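# Seat both batteries in an upright charger

## Task

Put both batteries into the charger's bays and make sure the charger ends up upright and resting flat on the table; every battery sitting in the upright charger counts. Lower each battery far down into its bay before releasing it, since even a small drop or slide can ruin it. Nothing may depend on the robot holding it at the end: open the grippers and pull the arms away once finished. A reference image (a charging case quick start) comes with the job.

## Robot and tools

Robot: two arms, left_arm and right_arm, each ending in a two-finger gripper. Everything is expressed in one scene frame shared by both arms: origin on the table surface midway between the arms, +x pointing out across the table, +z pointing up, and left_arm sitting toward +y. The names left and right are labels for the arms, not sides of a camera picture. The arm bases may be tilted, and if there are mounting plates and a metal frame behind the arms, treat them as fixed obstacles that count as part of the arm on their side for clearance checks.

Gripper geometry: the fingers extend along the gripper's own +z axis and close along its own y axis. The reported end_effector_position is the point between the finger pads, roughly 1 cm short of the fingertips. Reported hand positions can be a little wrong, more so when the arm is stretched far out.

Row format (used by every motion tool): one flat list of 16 numbers covering both arms, even when only one arm should move. Order: x, y, z, qw, qx, qy, qz, opening for left_arm, then the same eight for right_arm. x, y, z are an absolute target position in metres in the scene frame; qw, qx, qy, qz are an absolute target orientation quaternion, w first, also in the scene frame. opening runs from -1 (closed) to +1 (fully open, 0.094 m between fingers). To keep an arm still, resend exactly the pose from the latest result before it was meant to stay, plus its intended opening; to keep an orientation, repeat the same quaternion in every row rather than copying a possibly drifted reported one.

execute_actions(actions): a list of up to 15 actions; each action is a table of up to 15 rows, one row per control step at 1/30 s. A table shorter than 15 rows keeps repeating its final row to fill the action. An empty list only returns the current state and images. A target more than 0.6 m away from a gripper's current position along any of that gripper's own axes gets the action refused for both arms; a malformed action, or a first action failing that check against the last reported state, cancels the entire call.

move(target, speed, blocking): target is one 16-number row. Each gripper travels in a straight line toward its pose and both finish together, in 0.5 to 10 s (if longer is needed, they stop short at 10 s). speed is the top path speed in m/s, 0.002 to 0.5, default 0.25; turning is capped at twice that in rad/s. Rotation takes the shorter direction. The opening is applied at the start. Paths do not avoid obstacles or the other arm, and the real gripper lags, wanders and may overshoot the speed, especially near full reach. With blocking=false the call returns after 0.5 s while motion continues; no further rows or moves are accepted until a result shows it ended, so use wait or stop. The result adds a move: line giving the ending (done, off_target, moving, held, fault) and limits that acted (paced means the sent pose was clipped; held means a check blocked steps, after which the arm may surge faster), plus each gripper's distance from its pose.

wait(seconds): 0 to 10; lets time run with each arm holding its last command, ending early if a running move finishes. stop(): brakes a running move; fast arms need room to stop, fingers keep moving. zoom_image(camera, region): camera is cam_high, cam_low, cam_left_wrist or cam_right_wrist; region is [x0, y0, x1, y1] in image pixels from the top-left, no larger than 504 by 504. show_instructions(): shows the reference image pages. finished_scene(scene): ends the current scene (pass its number); irreversible; the result reports success.

Controller behaviour: every control step the commanded pose is limited to within 70 mm and 16 degrees of the measured pose, so distant targets take several actions, and after an action an arm continues at most to its last clipped pose. Position has priority over orientation. Arms often settle a centimetre or more off target, usually low. Hand target lines show what each arm is now driving toward. A pose unreachable line means a clearance check altered or blocked that arm's command. Joint ranges (rad): waist -2.618 to 3.054, shoulder 0.000 to 3.142, elbow 0.000 to 3.142, wrist pitch -1.571 to 1.571, wrist yaw -1.571 to 1.571, wrist roll -2.094 to 2.094.

Results: a state line per arm with position and quaternion, joint positions (last value is finger opening in metres), joint torques (offset, scaled and noisy), grip_measured on the same -1..1 scale as the command (may be off by about 1 mm), step readings with HELD marking blocked steps, and camera images from cam_high, cam_low (504x504), cam_left_wrist, cam_right_wrist (616x616). To hold something, command an opening roughly 0.03 below grip_measured; smaller differences grip more gently. MOTOR HOT appears from 75 °C; at 90 °C that arm is halted 10 s; at 100 °C it goes limp and falls. FAULT lines report stops.

Avoid: dropping or letting batteries slide into bays; knocking anything off the table; tipping the charger; fast contacts or targets set far past a contact (both press harder); arms colliding or pushing each other; holding loads long. Objects may get nudged occasionally. Finish with grippers open and withdrawn.

Each tool is called after "Request:" by a JSON object that holds its "op" and its "data", one argument or row to a line.

Reference images:

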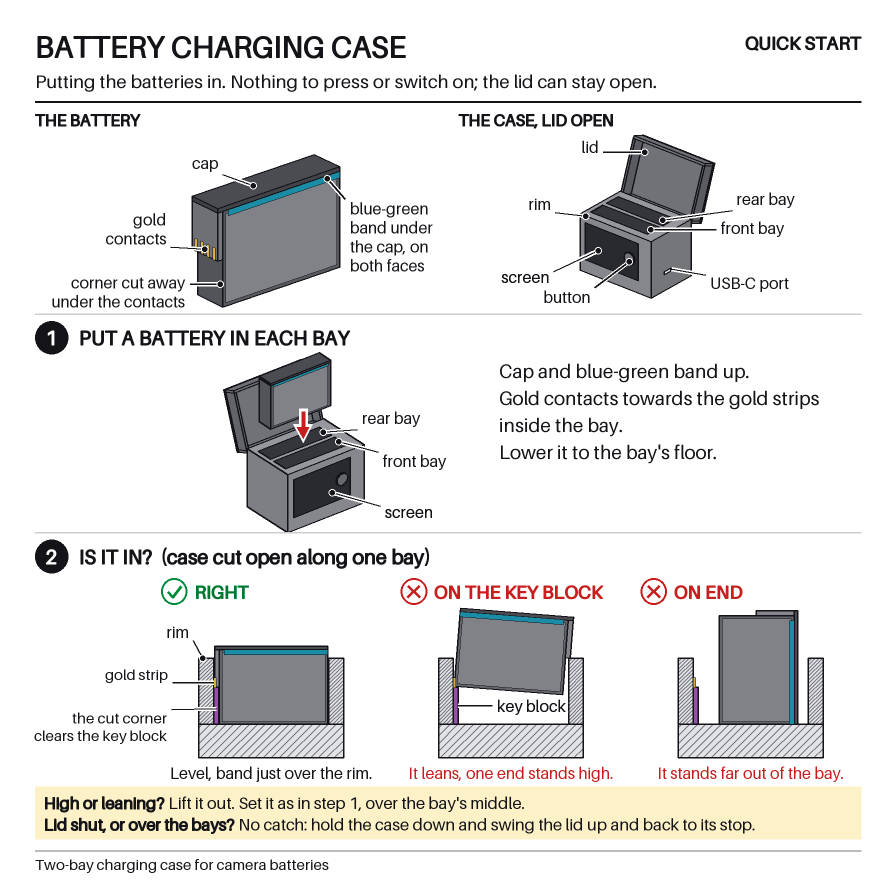

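## Session

Request:
{"op": "execute_actions", "data": {
  "actions": []
}}

Scene clock: 0.00 s.
left_arm: end_effector_position=(+0.3304, +0.4111, +0.1327) grip_measured=+1.000 end_effector_quat_wxyz=(+0.513, +0.095, +0.778, -0.350) | right_arm: end_effector_position=(+0.3322, -0.4937, +0.1851) grip_measured=+1.000 end_effector_quat_wxyz=(+0.367, +0.036, +0.930, -0.010)
Joint positions: left_arm=[0.764 1.743 0.388 0.374 1.245 0.755 0.094] | right_arm=[-0.318  1.24   0.613 -0.046 -0.104 -0.374  0.094]
Joint velocities: left_arm=[-0.012 -0.007 -0.002 -0.051  0.022  0.007  0.   ] | right_arm=[-0.022 -0.007  0.007  0.11  -0.037 -0.037  0.   ]
Joint torques (N m, as the arm reports them, + toward a larger angle): no reading
Motor temperatures (°C, as the motors report them): left_arm=[18 22 21 19 23 21] | right_arm=[23 20 22 20 22 20]
Hand target (left_arm): +0.332, +0.410, +0.138; +0.521, +0.101, +0.770, -0.353
Hand target (right_arm): +0.339, -0.496, +0.197; +0.385, +0.034, +0.922, -0.014

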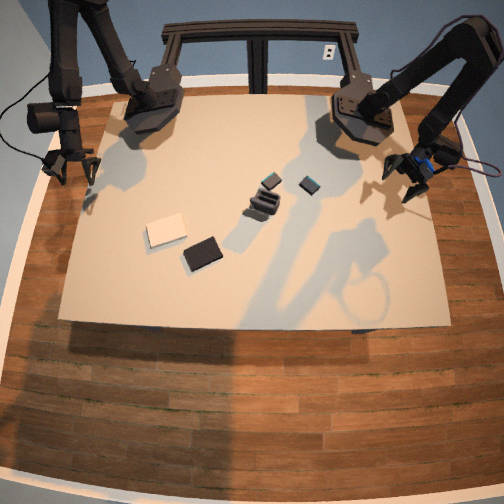

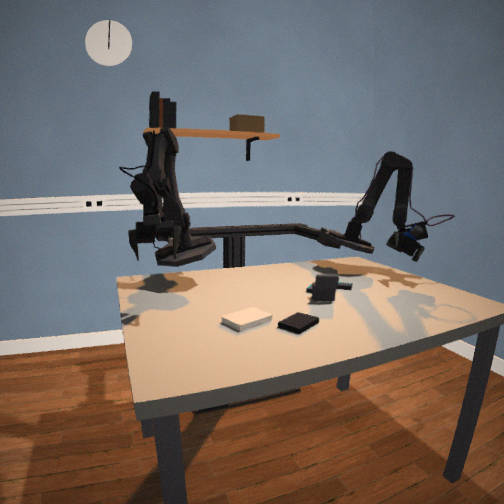

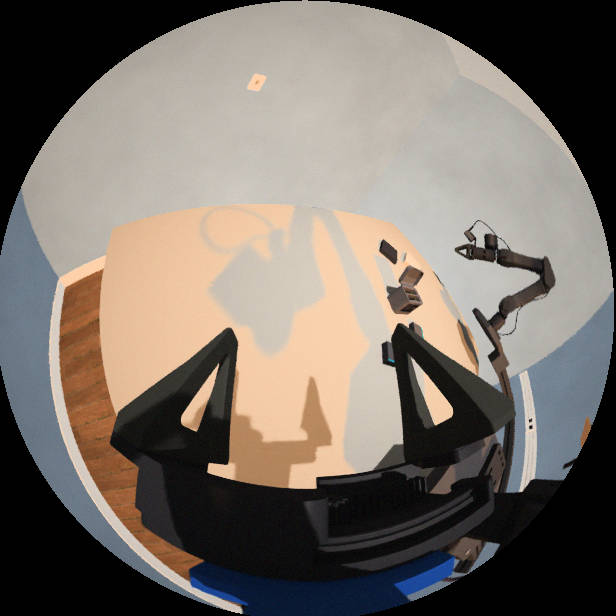

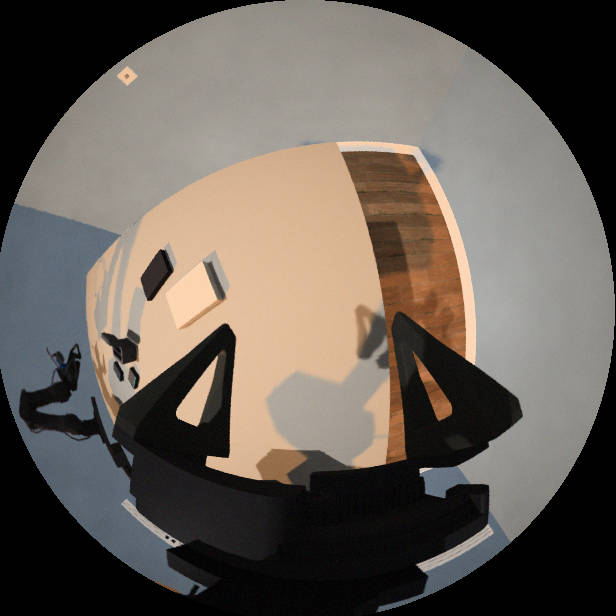

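Request:
{"op": "zoom_image", "data": {
  "camera": "cam_high",
  "region": [220, 150, 340, 250]
}}

Request:
{"op": "zoom_image", "data": {
  "camera": "cam_low",
  "region": [270, 250, 380, 330]
}}

Request:
{"op": "zoom_image", "data": {
  "camera": "cam_left_wrist",
  "region": [350, 220, 480, 380]
}}

Region (220, 150, 340, 250) of cam_high's 504x504 image, scaled by 4.200, with more detail than that image has.

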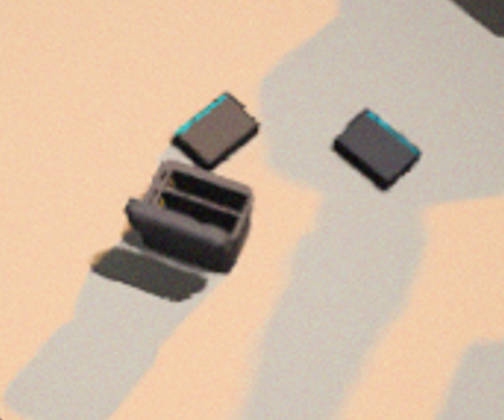

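Region (270, 250, 380, 330) of cam_low's 504x504 image, scaled by 4.582, with more detail than that image has; it fills the top 367 rows of this view, and the rest is white.

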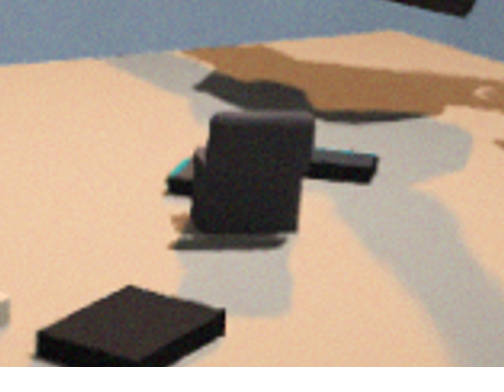

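Region (350, 220, 480, 380) of cam_left_wrist's 616x616 image, scaled by 3.150, with more detail than that image has; it fills the left 410 columns of this view, and the rest is white.

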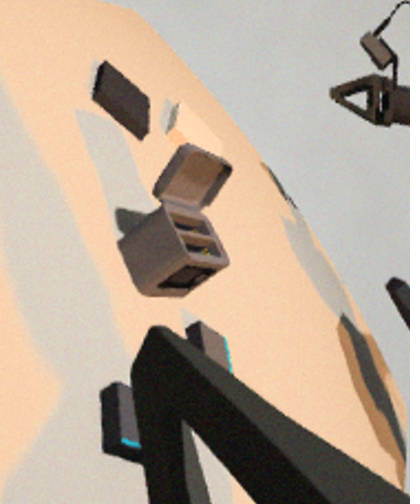

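Request:
{"op": "move", "data": {
  "target": [0.27,0.15,0.20,0,0,1,0,1.0, 0.3322,-0.4937,0.1851,0.367,0.036,0.930,-0.010,1.0],
  "speed": 0.3
}}

Scene clock: 30.70 s.
left_arm: end_effector_position=(+0.2660, +0.1515, +0.1927) grip_measured=+1.000 end_effector_quat_wxyz=(+0.001, -0.007, +1.000, +0.011) | right_arm: end_effector_position=(+0.3321, -0.4937, +0.1850) grip_measured=+1.000 end_effector_quat_wxyz=(+0.366, +0.036, +0.930, -0.010)
Joint positions: left_arm=[-0.896  1.921  1.316 -1.088 -0.263 -0.959  0.094] | right_arm=[-0.318  1.24   0.613 -0.046 -0.103 -0.374  0.094]
Joint velocities: left_arm=[ 0.002  0.002  0.002 -0.022 -0.051  0.007  0.   ] | right_arm=[ 0.002  0.002 -0.007 -0.037 -0.037  0.022  0.   ]
Joint torques (N m, as the arm reports them, + toward a larger angle): left_arm=[-3.28 -7.32  6.28  0.02 -0.04 -0.05] | right_arm=[ 0.92 -4.63  6.83  1.34 -0.12 -0.01]
Motor temperatures (°C, as the motors report them): left_arm=[18 23 21 19 23 21] | right_arm=[23 21 23 23 22 20]
Hand target (left_arm): +0.268, +0.144, +0.200; +0.006, -0.006, +1.000, +0.004
Hand target (right_arm): +0.332, -0.494, +0.185; +0.367, +0.036, +0.930, -0.010
Off the commanded pose (left_arm): 0.008 m, 2 deg.
Off the commanded pose (right_arm): 0.000 m, 0 deg.
move: done

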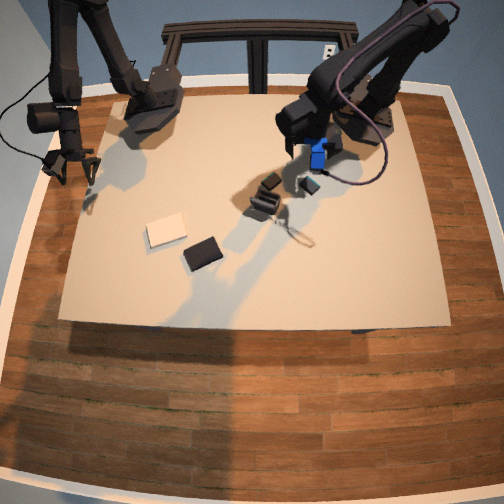

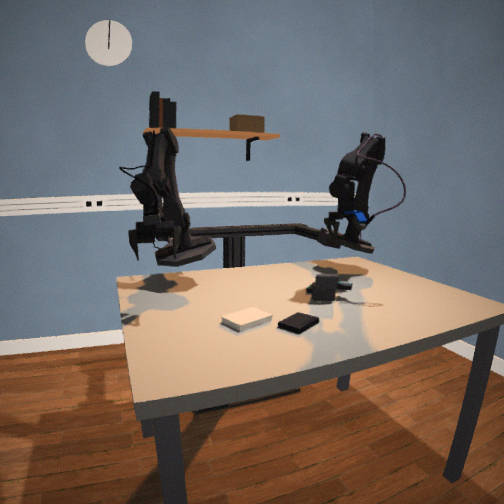

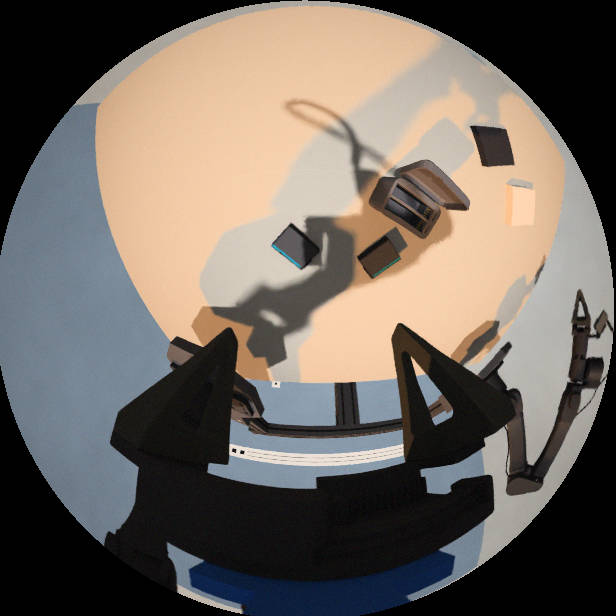

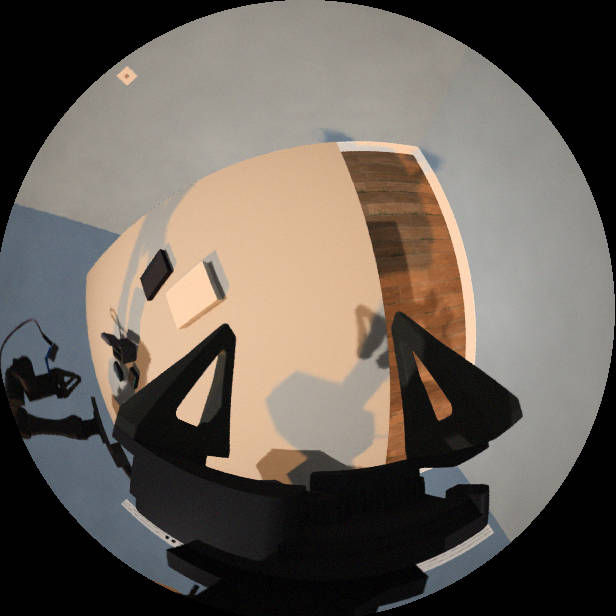

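Request:
{"op": "zoom_image", "data": {
  "camera": "cam_left_wrist",
  "region": [250, 140, 490, 300]
}}

Region (250, 140, 490, 300) of cam_left_wrist's 616x616 image, scaled by 2.100, with more detail than that image has.

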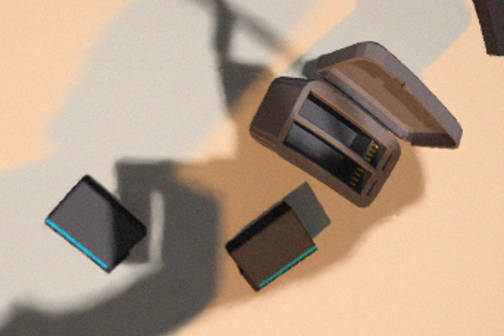

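Request:
{"op": "move", "data": {
  "target": [0.27,0.15,0.11,0,0,1,0,1.0, 0.3322,-0.4937,0.1851,0.367,0.036,0.930,-0.010,1.0],
  "speed": 0.2
}}

Request:
{"op": "zoom_image", "data": {
  "camera": "cam_left_wrist",
  "region": [230, 150, 470, 330]
}}

Scene clock: 44.03 s.
left_arm: end_effector_position=(+0.2689, +0.1511, +0.1096) grip_measured=+1.000 end_effector_quat_wxyz=(-0.003, -0.001, +1.000, +0.005) | right_arm: end_effector_position=(+0.3320, -0.4937, +0.1849) grip_measured=+1.000 end_effector_quat_wxyz=(+0.366, +0.036, +0.930, -0.010)
Joint positions: left_arm=[-0.821  2.042  1.136 -0.76  -0.258 -0.867  0.094] | right_arm=[-0.318  1.24   0.613 -0.047 -0.103 -0.374  0.094]
Joint velocities: left_arm=[-0.007  0.017  0.022  0.051 -0.066  0.066  0.   ] | right_arm=[ 0.002 -0.012 -0.017 -0.037  0.066 -0.022  0.   ]
Joint torques (N m, as the arm reports them, + toward a larger angle): left_arm=[-2.02 -8.76  3.29  0.25  0.01  0.06] | right_arm=[ 0.83 -4.7   6.78  1.35 -0.14 -0.02]
Motor temperatures (°C, as the motors report them): left_arm=[19 24 22 19 23 21] | right_arm=[23 21 23 24 22 20]
Hand target (left_arm): +0.270, +0.150, +0.110; -0.000, +0.000, +1.000, +0.000
Hand target (right_arm): +0.332, -0.494, +0.185; +0.367, +0.036, +0.930, -0.010
Off the commanded pose (left_arm): 0.002 m, 1 deg.
Off the commanded pose (right_arm): 0.000 m, 0 deg.
move: done

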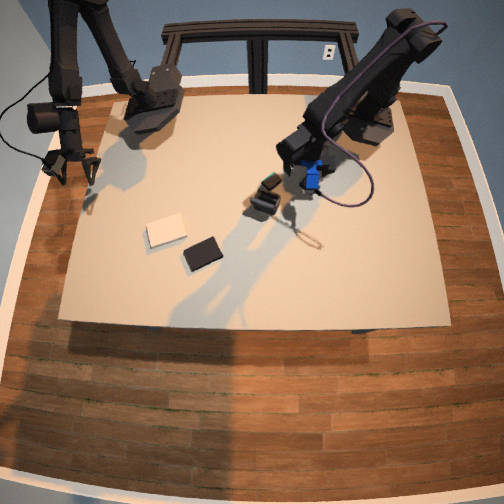

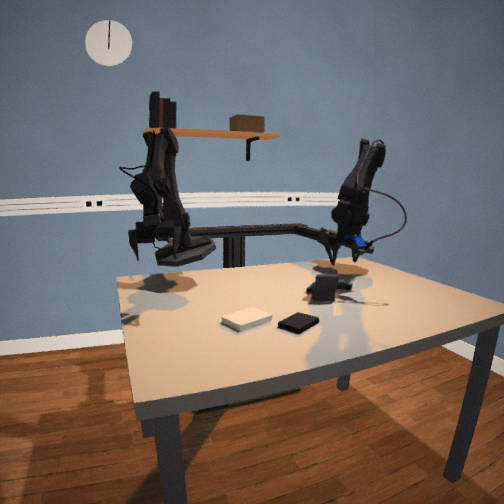

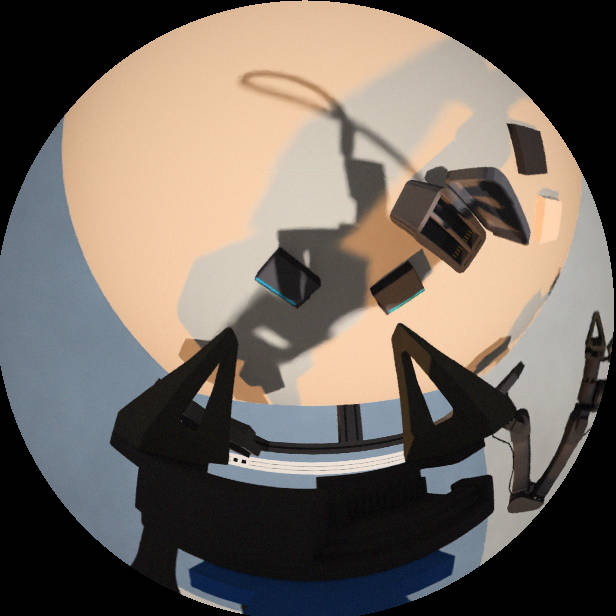

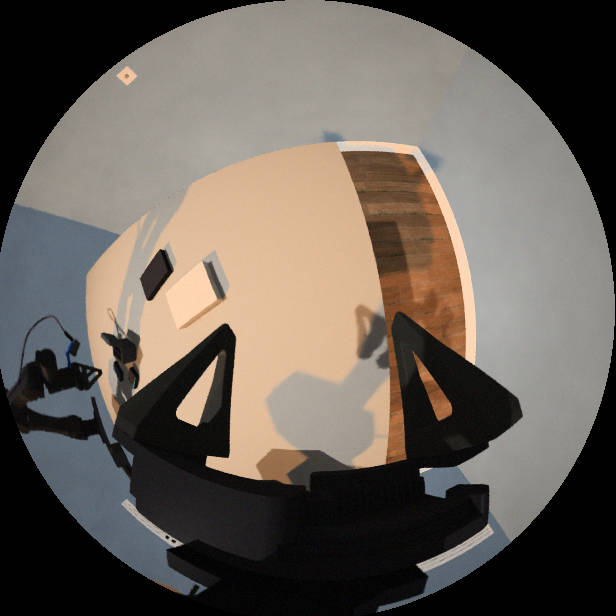

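Region (230, 150, 470, 330) of cam_left_wrist's 616x616 image, scaled by 2.100, with more detail than that image has; it fills the top 378 rows of this view, and the rest is white.

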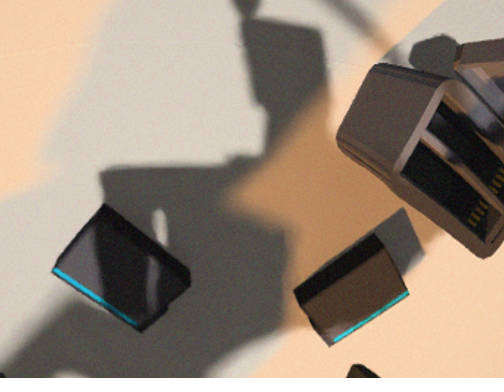

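Request:
{"op": "zoom_image", "data": {
  "camera": "cam_low",
  "region": [100, 160, 220, 280]
}}

Request:
{"op": "zoom_image", "data": {
  "camera": "cam_low",
  "region": [290, 190, 410, 310]
}}

Region (100, 160, 220, 280) of cam_low's 504x504 image, scaled by 4.200, with more detail than that image has.

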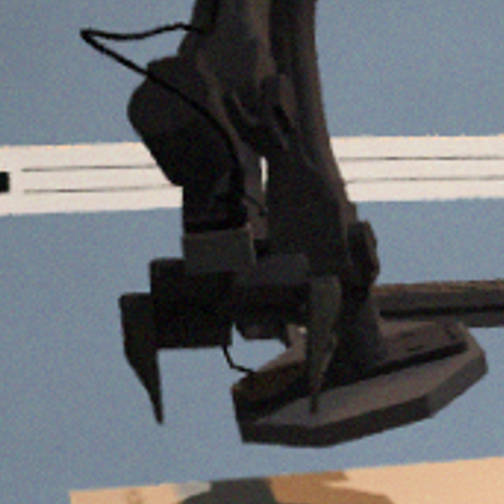

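Region (290, 190, 410, 310) of cam_low's 504x504 image, scaled by 4.200, with more detail than that image has.

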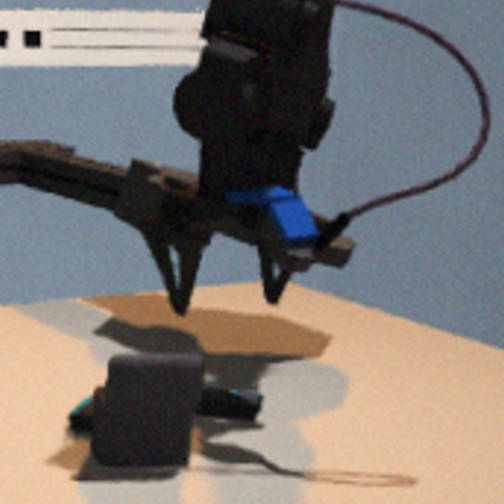

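Request:
{"op": "move", "data": {
  "target": [0.247,0.175,0.07,0.5052,0.2871,0.7930,-0.1829,0.6, 0.3322,-0.4937,0.1851,0.367,0.036,0.930,-0.010,1.0],
  "speed": 0.1
}}

Scene clock: 135.10 s.
left_arm: end_effector_position=(+0.2525, +0.1705, +0.0726) grip_measured=+0.601 end_effector_quat_wxyz=(+0.417, +0.299, +0.843, -0.160) | right_arm: end_effector_position=(+0.3318, -0.4937, +0.1848) grip_measured=+1.000 end_effector_quat_wxyz=(+0.366, +0.036, +0.930, -0.010)
Joint positions: left_arm=[-0.779  2.352  0.109  1.558 -0.243  0.12   0.075] | right_arm=[-0.318  1.24   0.613 -0.047 -0.102 -0.374  0.094]
Joint velocities: left_arm=[ 0.032 -0.002 -0.002 -0.066  0.007  0.007 -0.001] | right_arm=[ 0.012 -0.022 -0.022  0.007 -0.037  0.022  0.   ]
Joint torques (N m, as the arm reports them, + toward a larger angle): left_arm=[-0.9  -4.63 -1.85  1.43  0.08  0.09] | right_arm=[ 0.87 -4.58  6.93  1.39 -0.16 -0.02]
Motor temperatures (°C, as the motors report them): left_arm=[19 25 22 20 23 21] | right_arm=[23 21 24 26 22 20]
Hand target (left_arm): +0.247, +0.176, +0.071; +0.410, +0.306, +0.844, -0.160
Hand target (right_arm): +0.332, -0.494, +0.185; +0.367, +0.036, +0.930, -0.010
Off the commanded pose (left_arm): 0.008 m, 12 deg.
Off the commanded pose (right_arm): 0.000 m, 0 deg.
joint sent to its limit (left arm) — the command would take joint 4 (wrist pitch) past its upper limit, so that joint was sent only as far as its limit.
move: off_target (left_arm)

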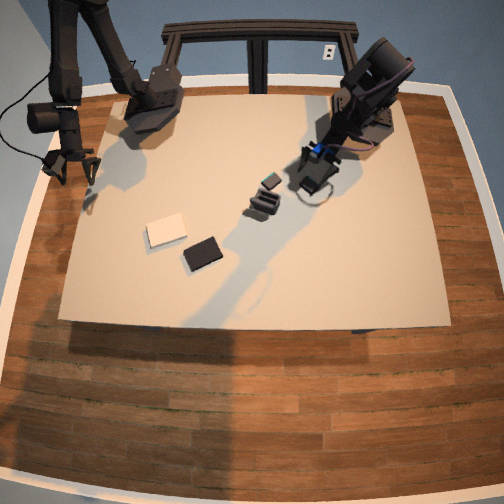

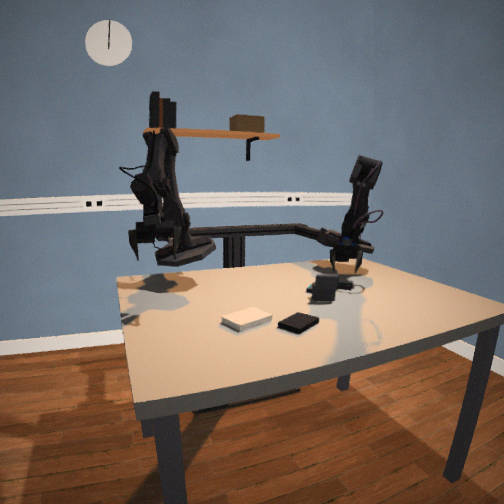

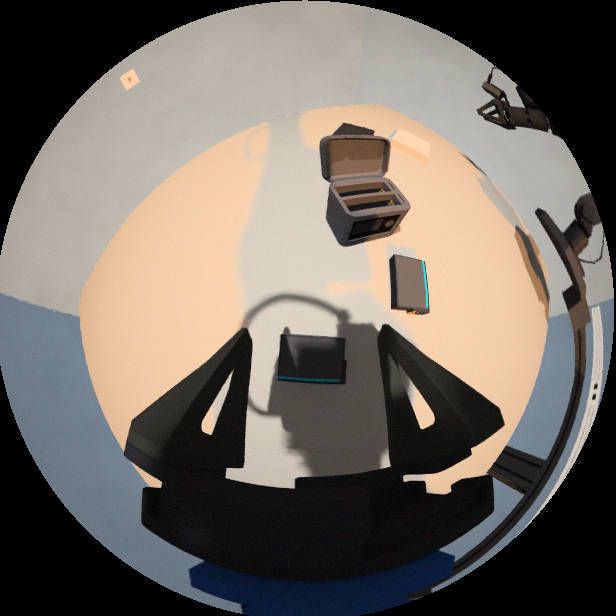

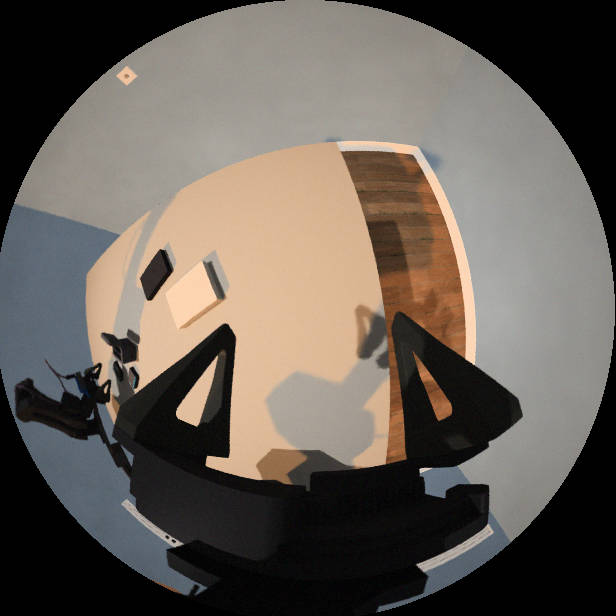

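Request:
{"op": "move", "data": {
  "target": [0.242,0.179,0.012,0.3974,0.3085,0.8522,-0.1439,0.6, 0.3322,-0.4937,0.1851,0.367,0.036,0.930,-0.010,1.0],
  "speed": 0.06
}}

Scene clock: 147.60 s.
left_arm: end_effector_position=(+0.2363, +0.1835, +0.0118) grip_measured=+0.601 end_effector_quat_wxyz=(+0.350, +0.318, +0.872, -0.126) | right_arm: end_effector_position=(+0.3318, -0.4937, +0.1848) grip_measured=+1.000 end_effector_quat_wxyz=(+0.366, +0.036, +0.930, -0.010)
Joint positions: left_arm=[-0.727  2.595  0.19   1.563 -0.238  0.137  0.075] | right_arm=[-0.318  1.24   0.613 -0.047 -0.102 -0.374  0.094]
Joint velocities: left_arm=[ 0.017  0.012  0.007 -0.11  -0.066 -0.037  0.   ] | right_arm=[-0.007 -0.002 -0.002  0.007 -0.037  0.037  0.   ]
Joint torques (N m, as the arm reports them, + toward a larger angle): left_arm=[-1.07 -5.07 -0.14  1.27  0.06  0.09] | right_arm=[ 0.78 -4.57  6.94  1.4  -0.11 -0.01]
Motor temperatures (°C, as the motors report them): left_arm=[19 24 21 22 23 21] | right_arm=[23 21 24 26 22 20]
Hand target (left_arm): +0.242, +0.179, +0.012; +0.359, +0.315, +0.869, -0.130
Hand target (right_arm): +0.332, -0.494, +0.185; +0.367, +0.036, +0.929, -0.010
Off the commanded pose (left_arm): 0.007 m, 6 deg.
Off the commanded pose (right_arm): 0.000 m, 0 deg.
joint sent to its limit (left arm) — the command would take joint 4 (wrist pitch) past its upper limit, so that joint was sent only as far as its limit.
move: off_target (left_arm)

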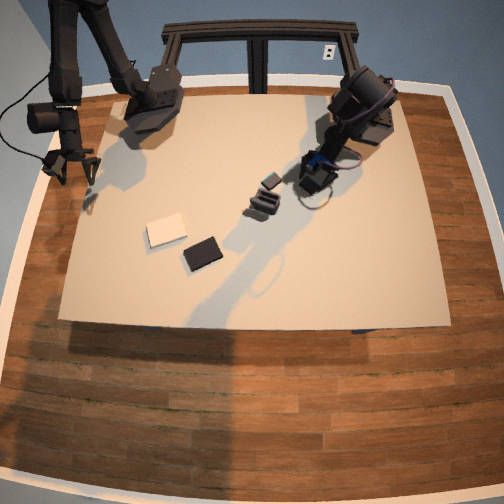

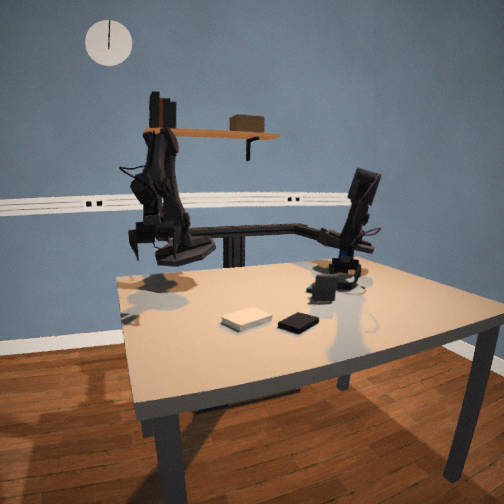

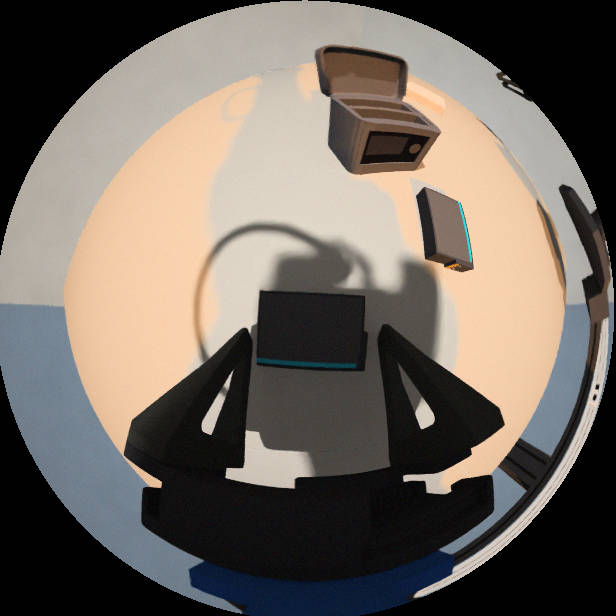

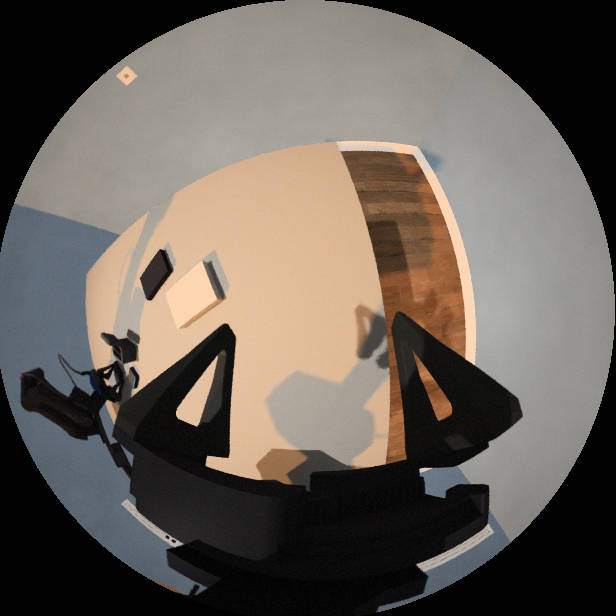

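Request:
{"op": "move", "data": {
  "target": [0.247,0.175,0.011,0.3598,0.3145,0.8687,-0.1303,0.6, 0.3322,-0.4937,0.1851,0.367,0.036,0.930,-0.010,1.0],
  "speed": 0.05
}}

Request:
{"op": "move", "data": {
  "target": [0.247,0.175,0.011,0.3598,0.3145,0.8687,-0.1303,0.1, 0.3322,-0.4937,0.1851,0.367,0.036,0.930,-0.010,1.0]
}}

Scene clock: 156.23 s.
left_arm: end_effector_position=(+0.2407, +0.1782, +0.0109) grip_measured=+0.601 end_effector_quat_wxyz=(+0.355, +0.318, +0.870, -0.128) | right_arm: end_effector_position=(+0.3317, -0.4938, +0.1847) grip_measured=+1.000 end_effector_quat_wxyz=(+0.366, +0.036, +0.930, -0.010)
Joint positions: left_arm=[-0.727  2.595  0.212  1.551 -0.235  0.141  0.075] | right_arm=[-0.318  1.24   0.613 -0.048 -0.102 -0.374  0.094]
Joint velocities: left_arm=[ 0.007 -0.007 -0.022 -0.007 -0.007 -0.066  0.   ] | right_arm=[-0.007 -0.002 -0.017 -0.051 -0.007 -0.022  0.   ]
Joint torques (N m, as the arm reports them, + toward a larger angle): left_arm=[-0.81 -6.88  0.03  1.09  0.11  0.1 ] | right_arm=[ 0.93 -4.62  6.89  1.36 -0.14 -0.06]
Motor temperatures (°C, as the motors report them): left_arm=[19 24 21 22 23 21] | right_arm=[23 21 24 27 22 20]
Hand target (left_arm): +0.247, +0.175, +0.011; +0.360, +0.315, +0.869, -0.130
Hand target (right_arm): +0.332, -0.494, +0.185; +0.367, +0.036, +0.930, -0.010
Off the commanded pose (left_arm): 0.007 m, 1 deg.
Off the commanded pose (right_arm): 0.001 m, 0 deg.
move: done

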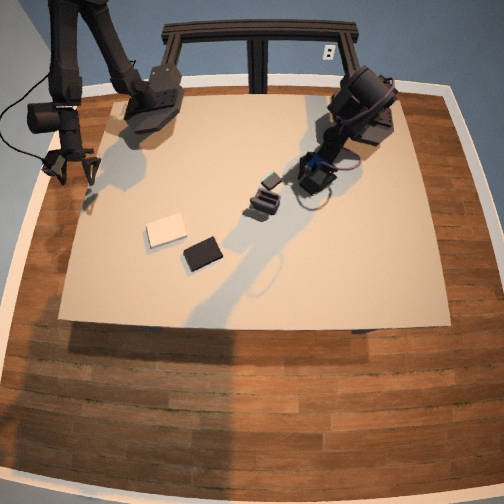

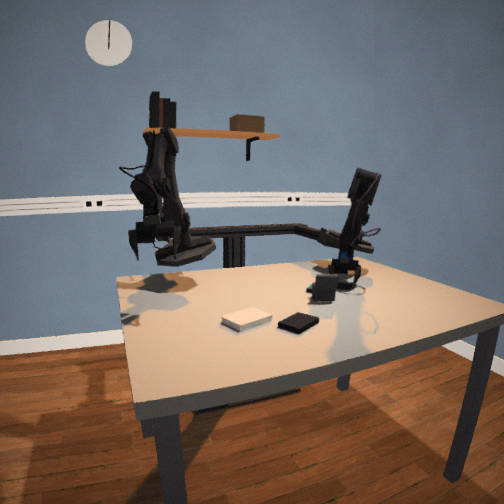

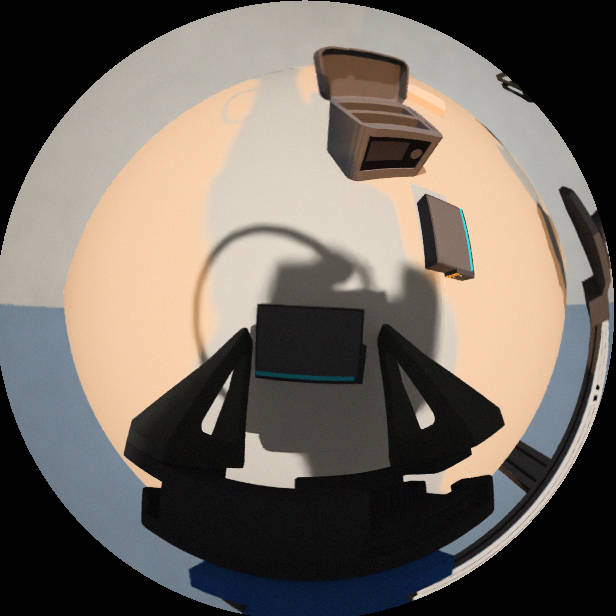

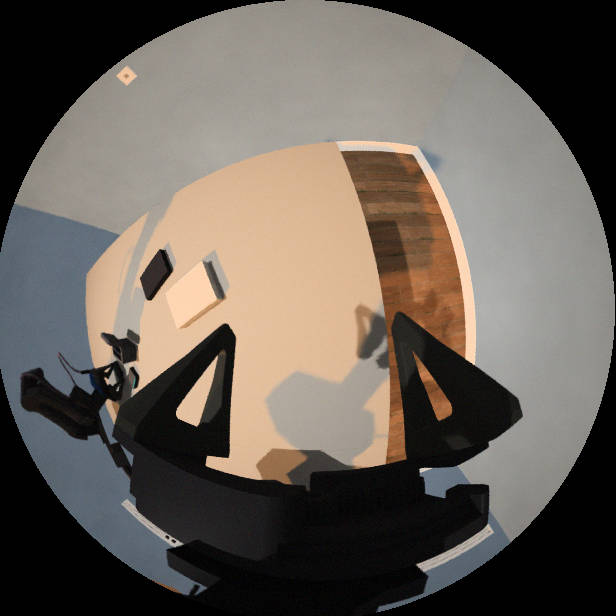

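Scene clock: 156.93 s.
left_arm: end_effector_position=(+0.2407, +0.1783, +0.0109) grip_measured=+0.213 end_effector_quat_wxyz=(+0.355, +0.318, +0.870, -0.128) | right_arm: end_effector_position=(+0.3317, -0.4938, +0.1847) grip_measured=+1.000 end_effector_quat_wxyz=(+0.366, +0.037, +0.930, -0.010)
Joint positions: left_arm=[-0.727  2.595  0.212  1.551 -0.235  0.141  0.057] | right_arm=[-0.318  1.24   0.613 -0.048 -0.102 -0.374  0.094]
Joint velocities: left_arm=[-0.017  0.002 -0.002  0.037  0.022 -0.007 -0.   ] | right_arm=[-0.017 -0.007  0.002 -0.037 -0.007  0.022  0.   ]
Joint torques (N m, as the arm reports them, + toward a larger angle): left_arm=[-0.79 -6.67 -0.02  1.09  0.1   0.1 ] | right_arm=[ 0.84 -4.68  6.78  1.41 -0.17  0.  ]
Motor temperatures (°C, as the motors report them): left_arm=[19 24 21 22 23 21] | right_arm=[23 21 24 27 22 20]
Hand target (left_arm): +0.247, +0.175, +0.011; +0.360, +0.314, +0.869, -0.130
Hand target (right_arm): +0.332, -0.494, +0.185; +0.367, +0.036, +0.930, -0.010
Off the commanded pose (left_arm): 0.007 m, 1 deg.
Off the commanded pose (right_arm): 0.001 m, 0 deg.
move: done

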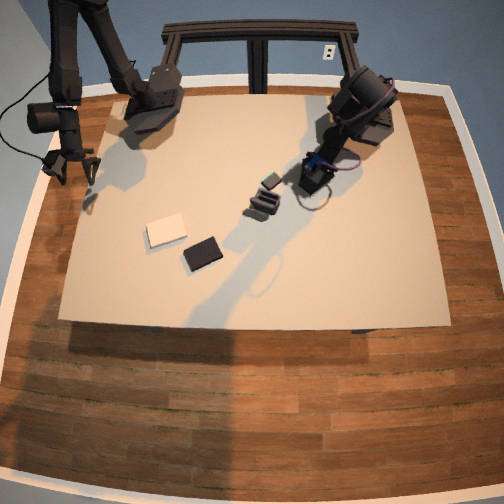

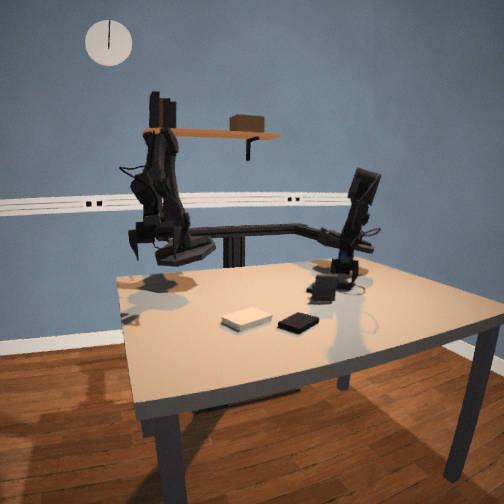

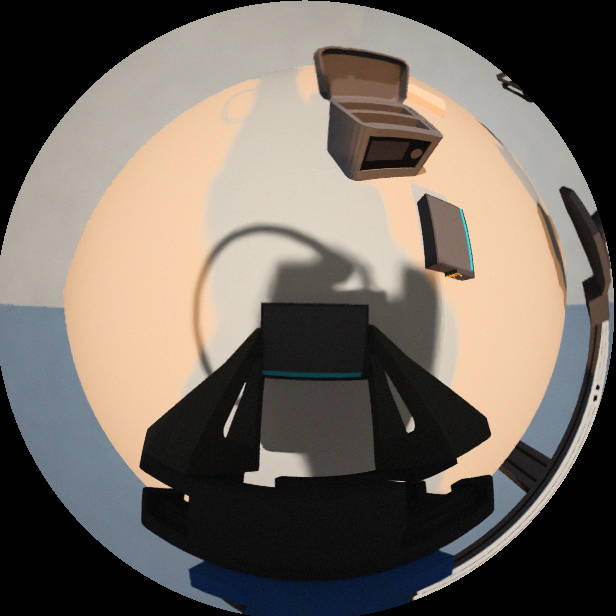

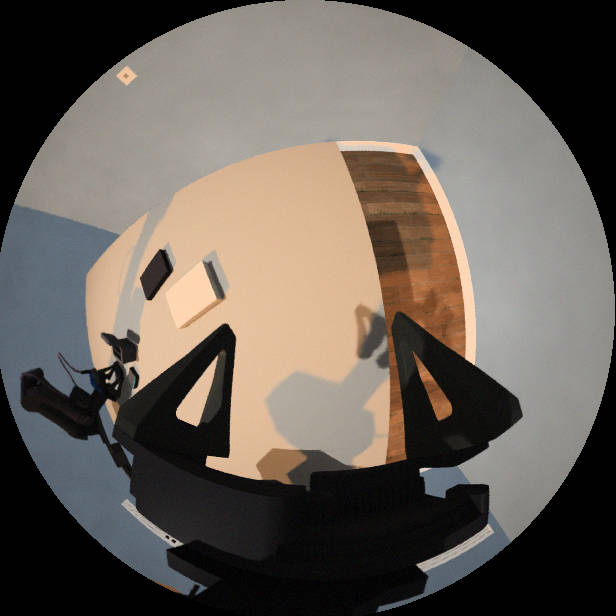

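Request:
{"op": "move", "data": {
  "target": [0.26,0.20,0.06,0.3598,0.3145,0.8687,-0.1303,0.17, 0.22,-0.08,0.10,0.4985,-0.3146,0.7825,0.2004,0.6],
  "speed": 0.25
}}

Request:
{"op": "move", "data": {
  "target": [0.39,0.30,0.035,0.3786,0,0.9256,0,0.17, 0.230,0.040,0.06,0.4985,-0.3146,0.7825,0.2004,0.6],
  "speed": 0.15
}}

Scene clock: 167.37 s.
left_arm: end_effector_position=(+0.2637, +0.1964, +0.0576) grip_measured=+0.213 end_effector_quat_wxyz=(+0.359, +0.314, +0.870, -0.127) | right_arm: end_effector_position=(+0.2140, -0.0945, +0.0917) grip_measured=+0.602 end_effector_quat_wxyz=(+0.471, -0.330, +0.798, +0.178)
Joint positions: left_arm=[-0.636  2.134  0.139  1.185 -0.179  0.206  0.057] | right_arm=[ 1.018  2.401  0.268  1.523  0.281 -0.146  0.075]
Joint velocities: left_arm=[ 0.007  0.017 -0.007 -0.066 -0.007 -0.007  0.001] | right_arm=[-0.002 -0.012 -0.002 -0.007  0.022 -0.037 -0.   ]
Joint torques (N m, as the arm reports them, + toward a larger angle): left_arm=[-0.92 -7.27 -0.81  1.21  0.13  0.09] | right_arm=[ 2.62 -5.63  3.07  2.04  0.   -0.11]
Motor temperatures (°C, as the motors report them): left_arm=[19 25 21 22 23 21] | right_arm=[23 21 24 27 22 20]
Hand target (left_arm): +0.261, +0.199, +0.061; +0.360, +0.314, +0.869, -0.130
Hand target (right_arm): +0.220, -0.086, +0.100; +0.491, -0.325, +0.787, +0.184
Off the commanded pose (left_arm): 0.006 m, 0 deg.
Off the commanded pose (right_arm): 0.018 m, 5 deg.
joint sent to its limit (right arm) — the command would take joint 4 (wrist pitch) past its upper limit, so that joint was sent only as far as its limit.
move: off_target (right_arm)

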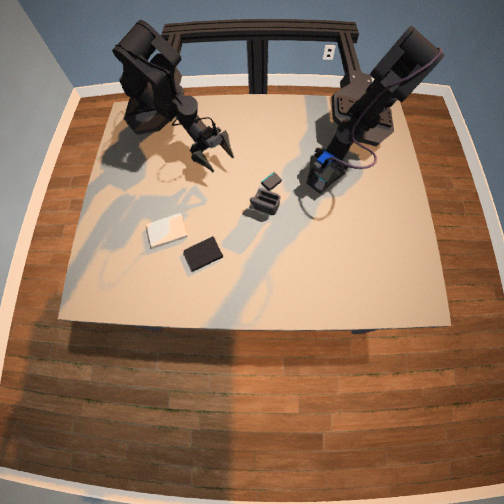

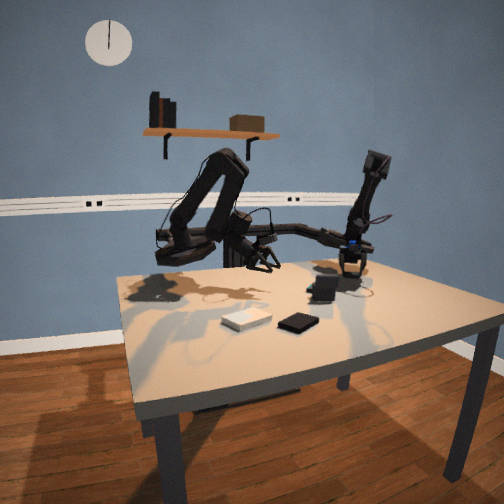

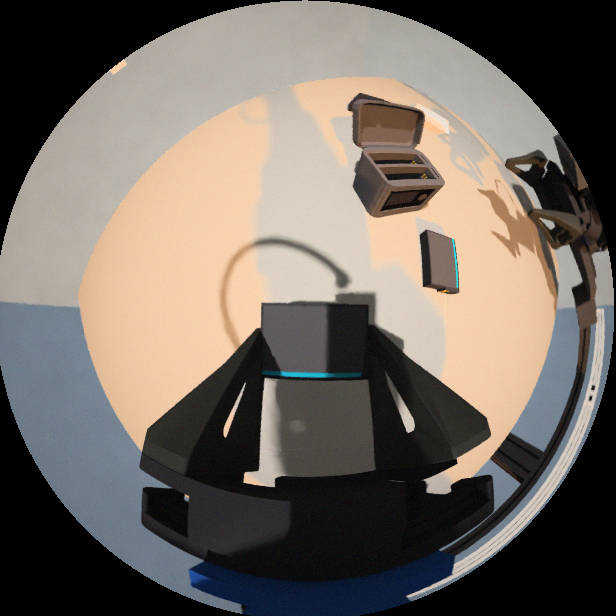

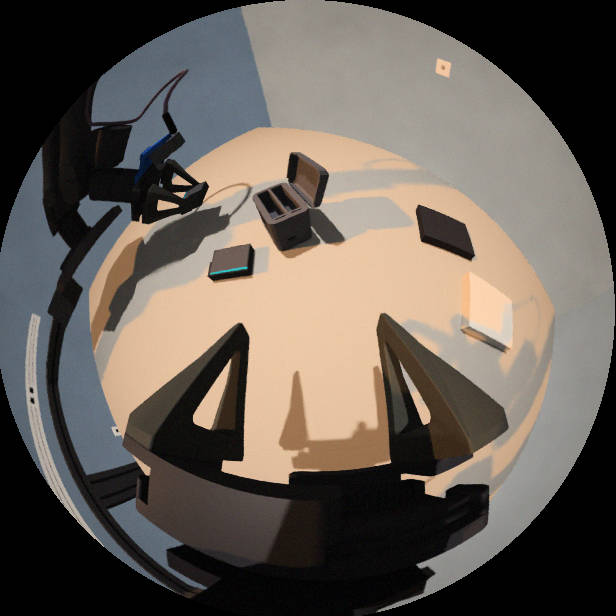

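Scene clock: 170.17 s.
left_arm: end_effector_position=(+0.3823, +0.2991, +0.0334) grip_measured=+0.213 end_effector_quat_wxyz=(+0.375, +0.010, +0.927, -0.003) | right_arm: end_effector_position=(+0.2310, +0.0296, +0.0535) grip_measured=+0.602 end_effector_quat_wxyz=(+0.492, -0.320, +0.787, +0.191)
Joint positions: left_arm=[-0.285  2.168  0.404  1.059 -0.388 -0.017  0.057] | right_arm=[ 1.178  2.689  0.789  1.318  0.407 -0.057  0.075]
Joint velocities: left_arm=[-0.007  0.007  0.002  0.007  0.022 -0.007 -0.   ] | right_arm=[ 0.007 -0.002 -0.002 -0.022  0.051  0.007  0.   ]
Joint torques (N m, as the arm reports them, + toward a larger angle): left_arm=[-1.49 -6.36  2.41  1.18 -0.07 -0.04] | right_arm=[ 3.52 -8.85  5.    1.69  0.03  0.04]
Motor temperatures (°C, as the motors report them): left_arm=[19 25 21 22 23 21] | right_arm=[23 21 23 27 22 20]
Hand target (left_arm): +0.391, +0.300, +0.035; +0.382, -0.000, +0.924, -0.001
Hand target (right_arm): +0.230, +0.039, +0.059; +0.500, -0.315, +0.782, +0.199
Off the commanded pose (left_arm): 0.008 m, 1 deg.
Off the commanded pose (right_arm): 0.012 m, 2 deg.
move: off_target (right_arm)

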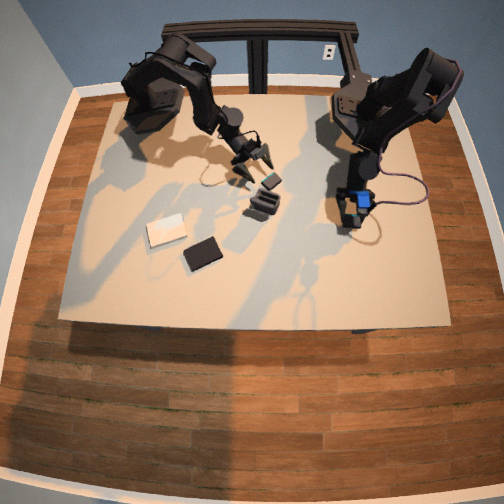

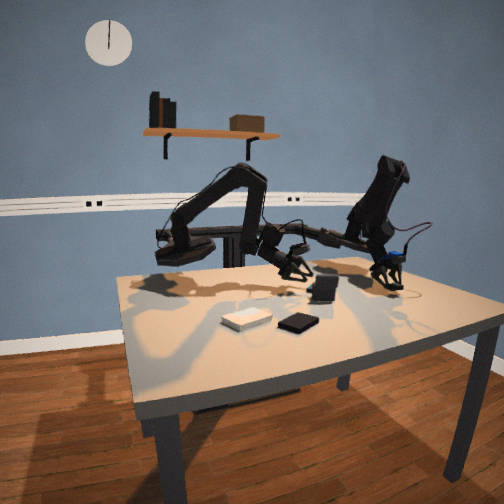

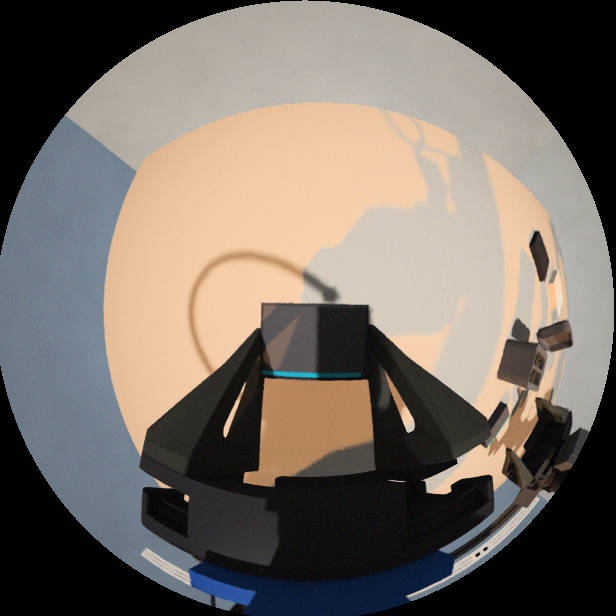

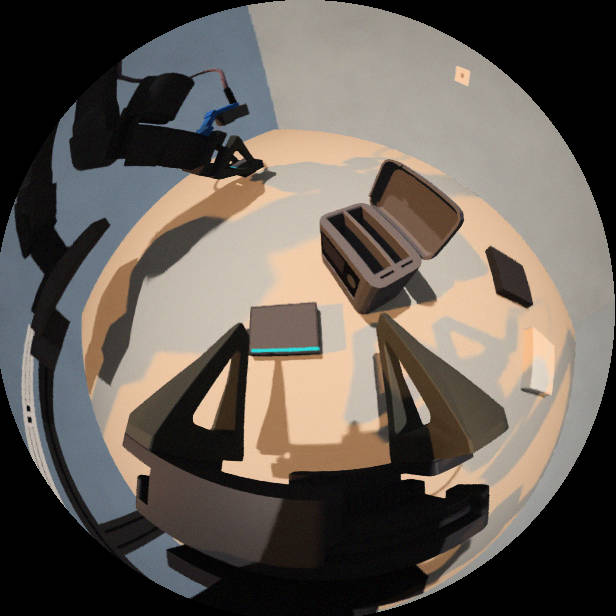

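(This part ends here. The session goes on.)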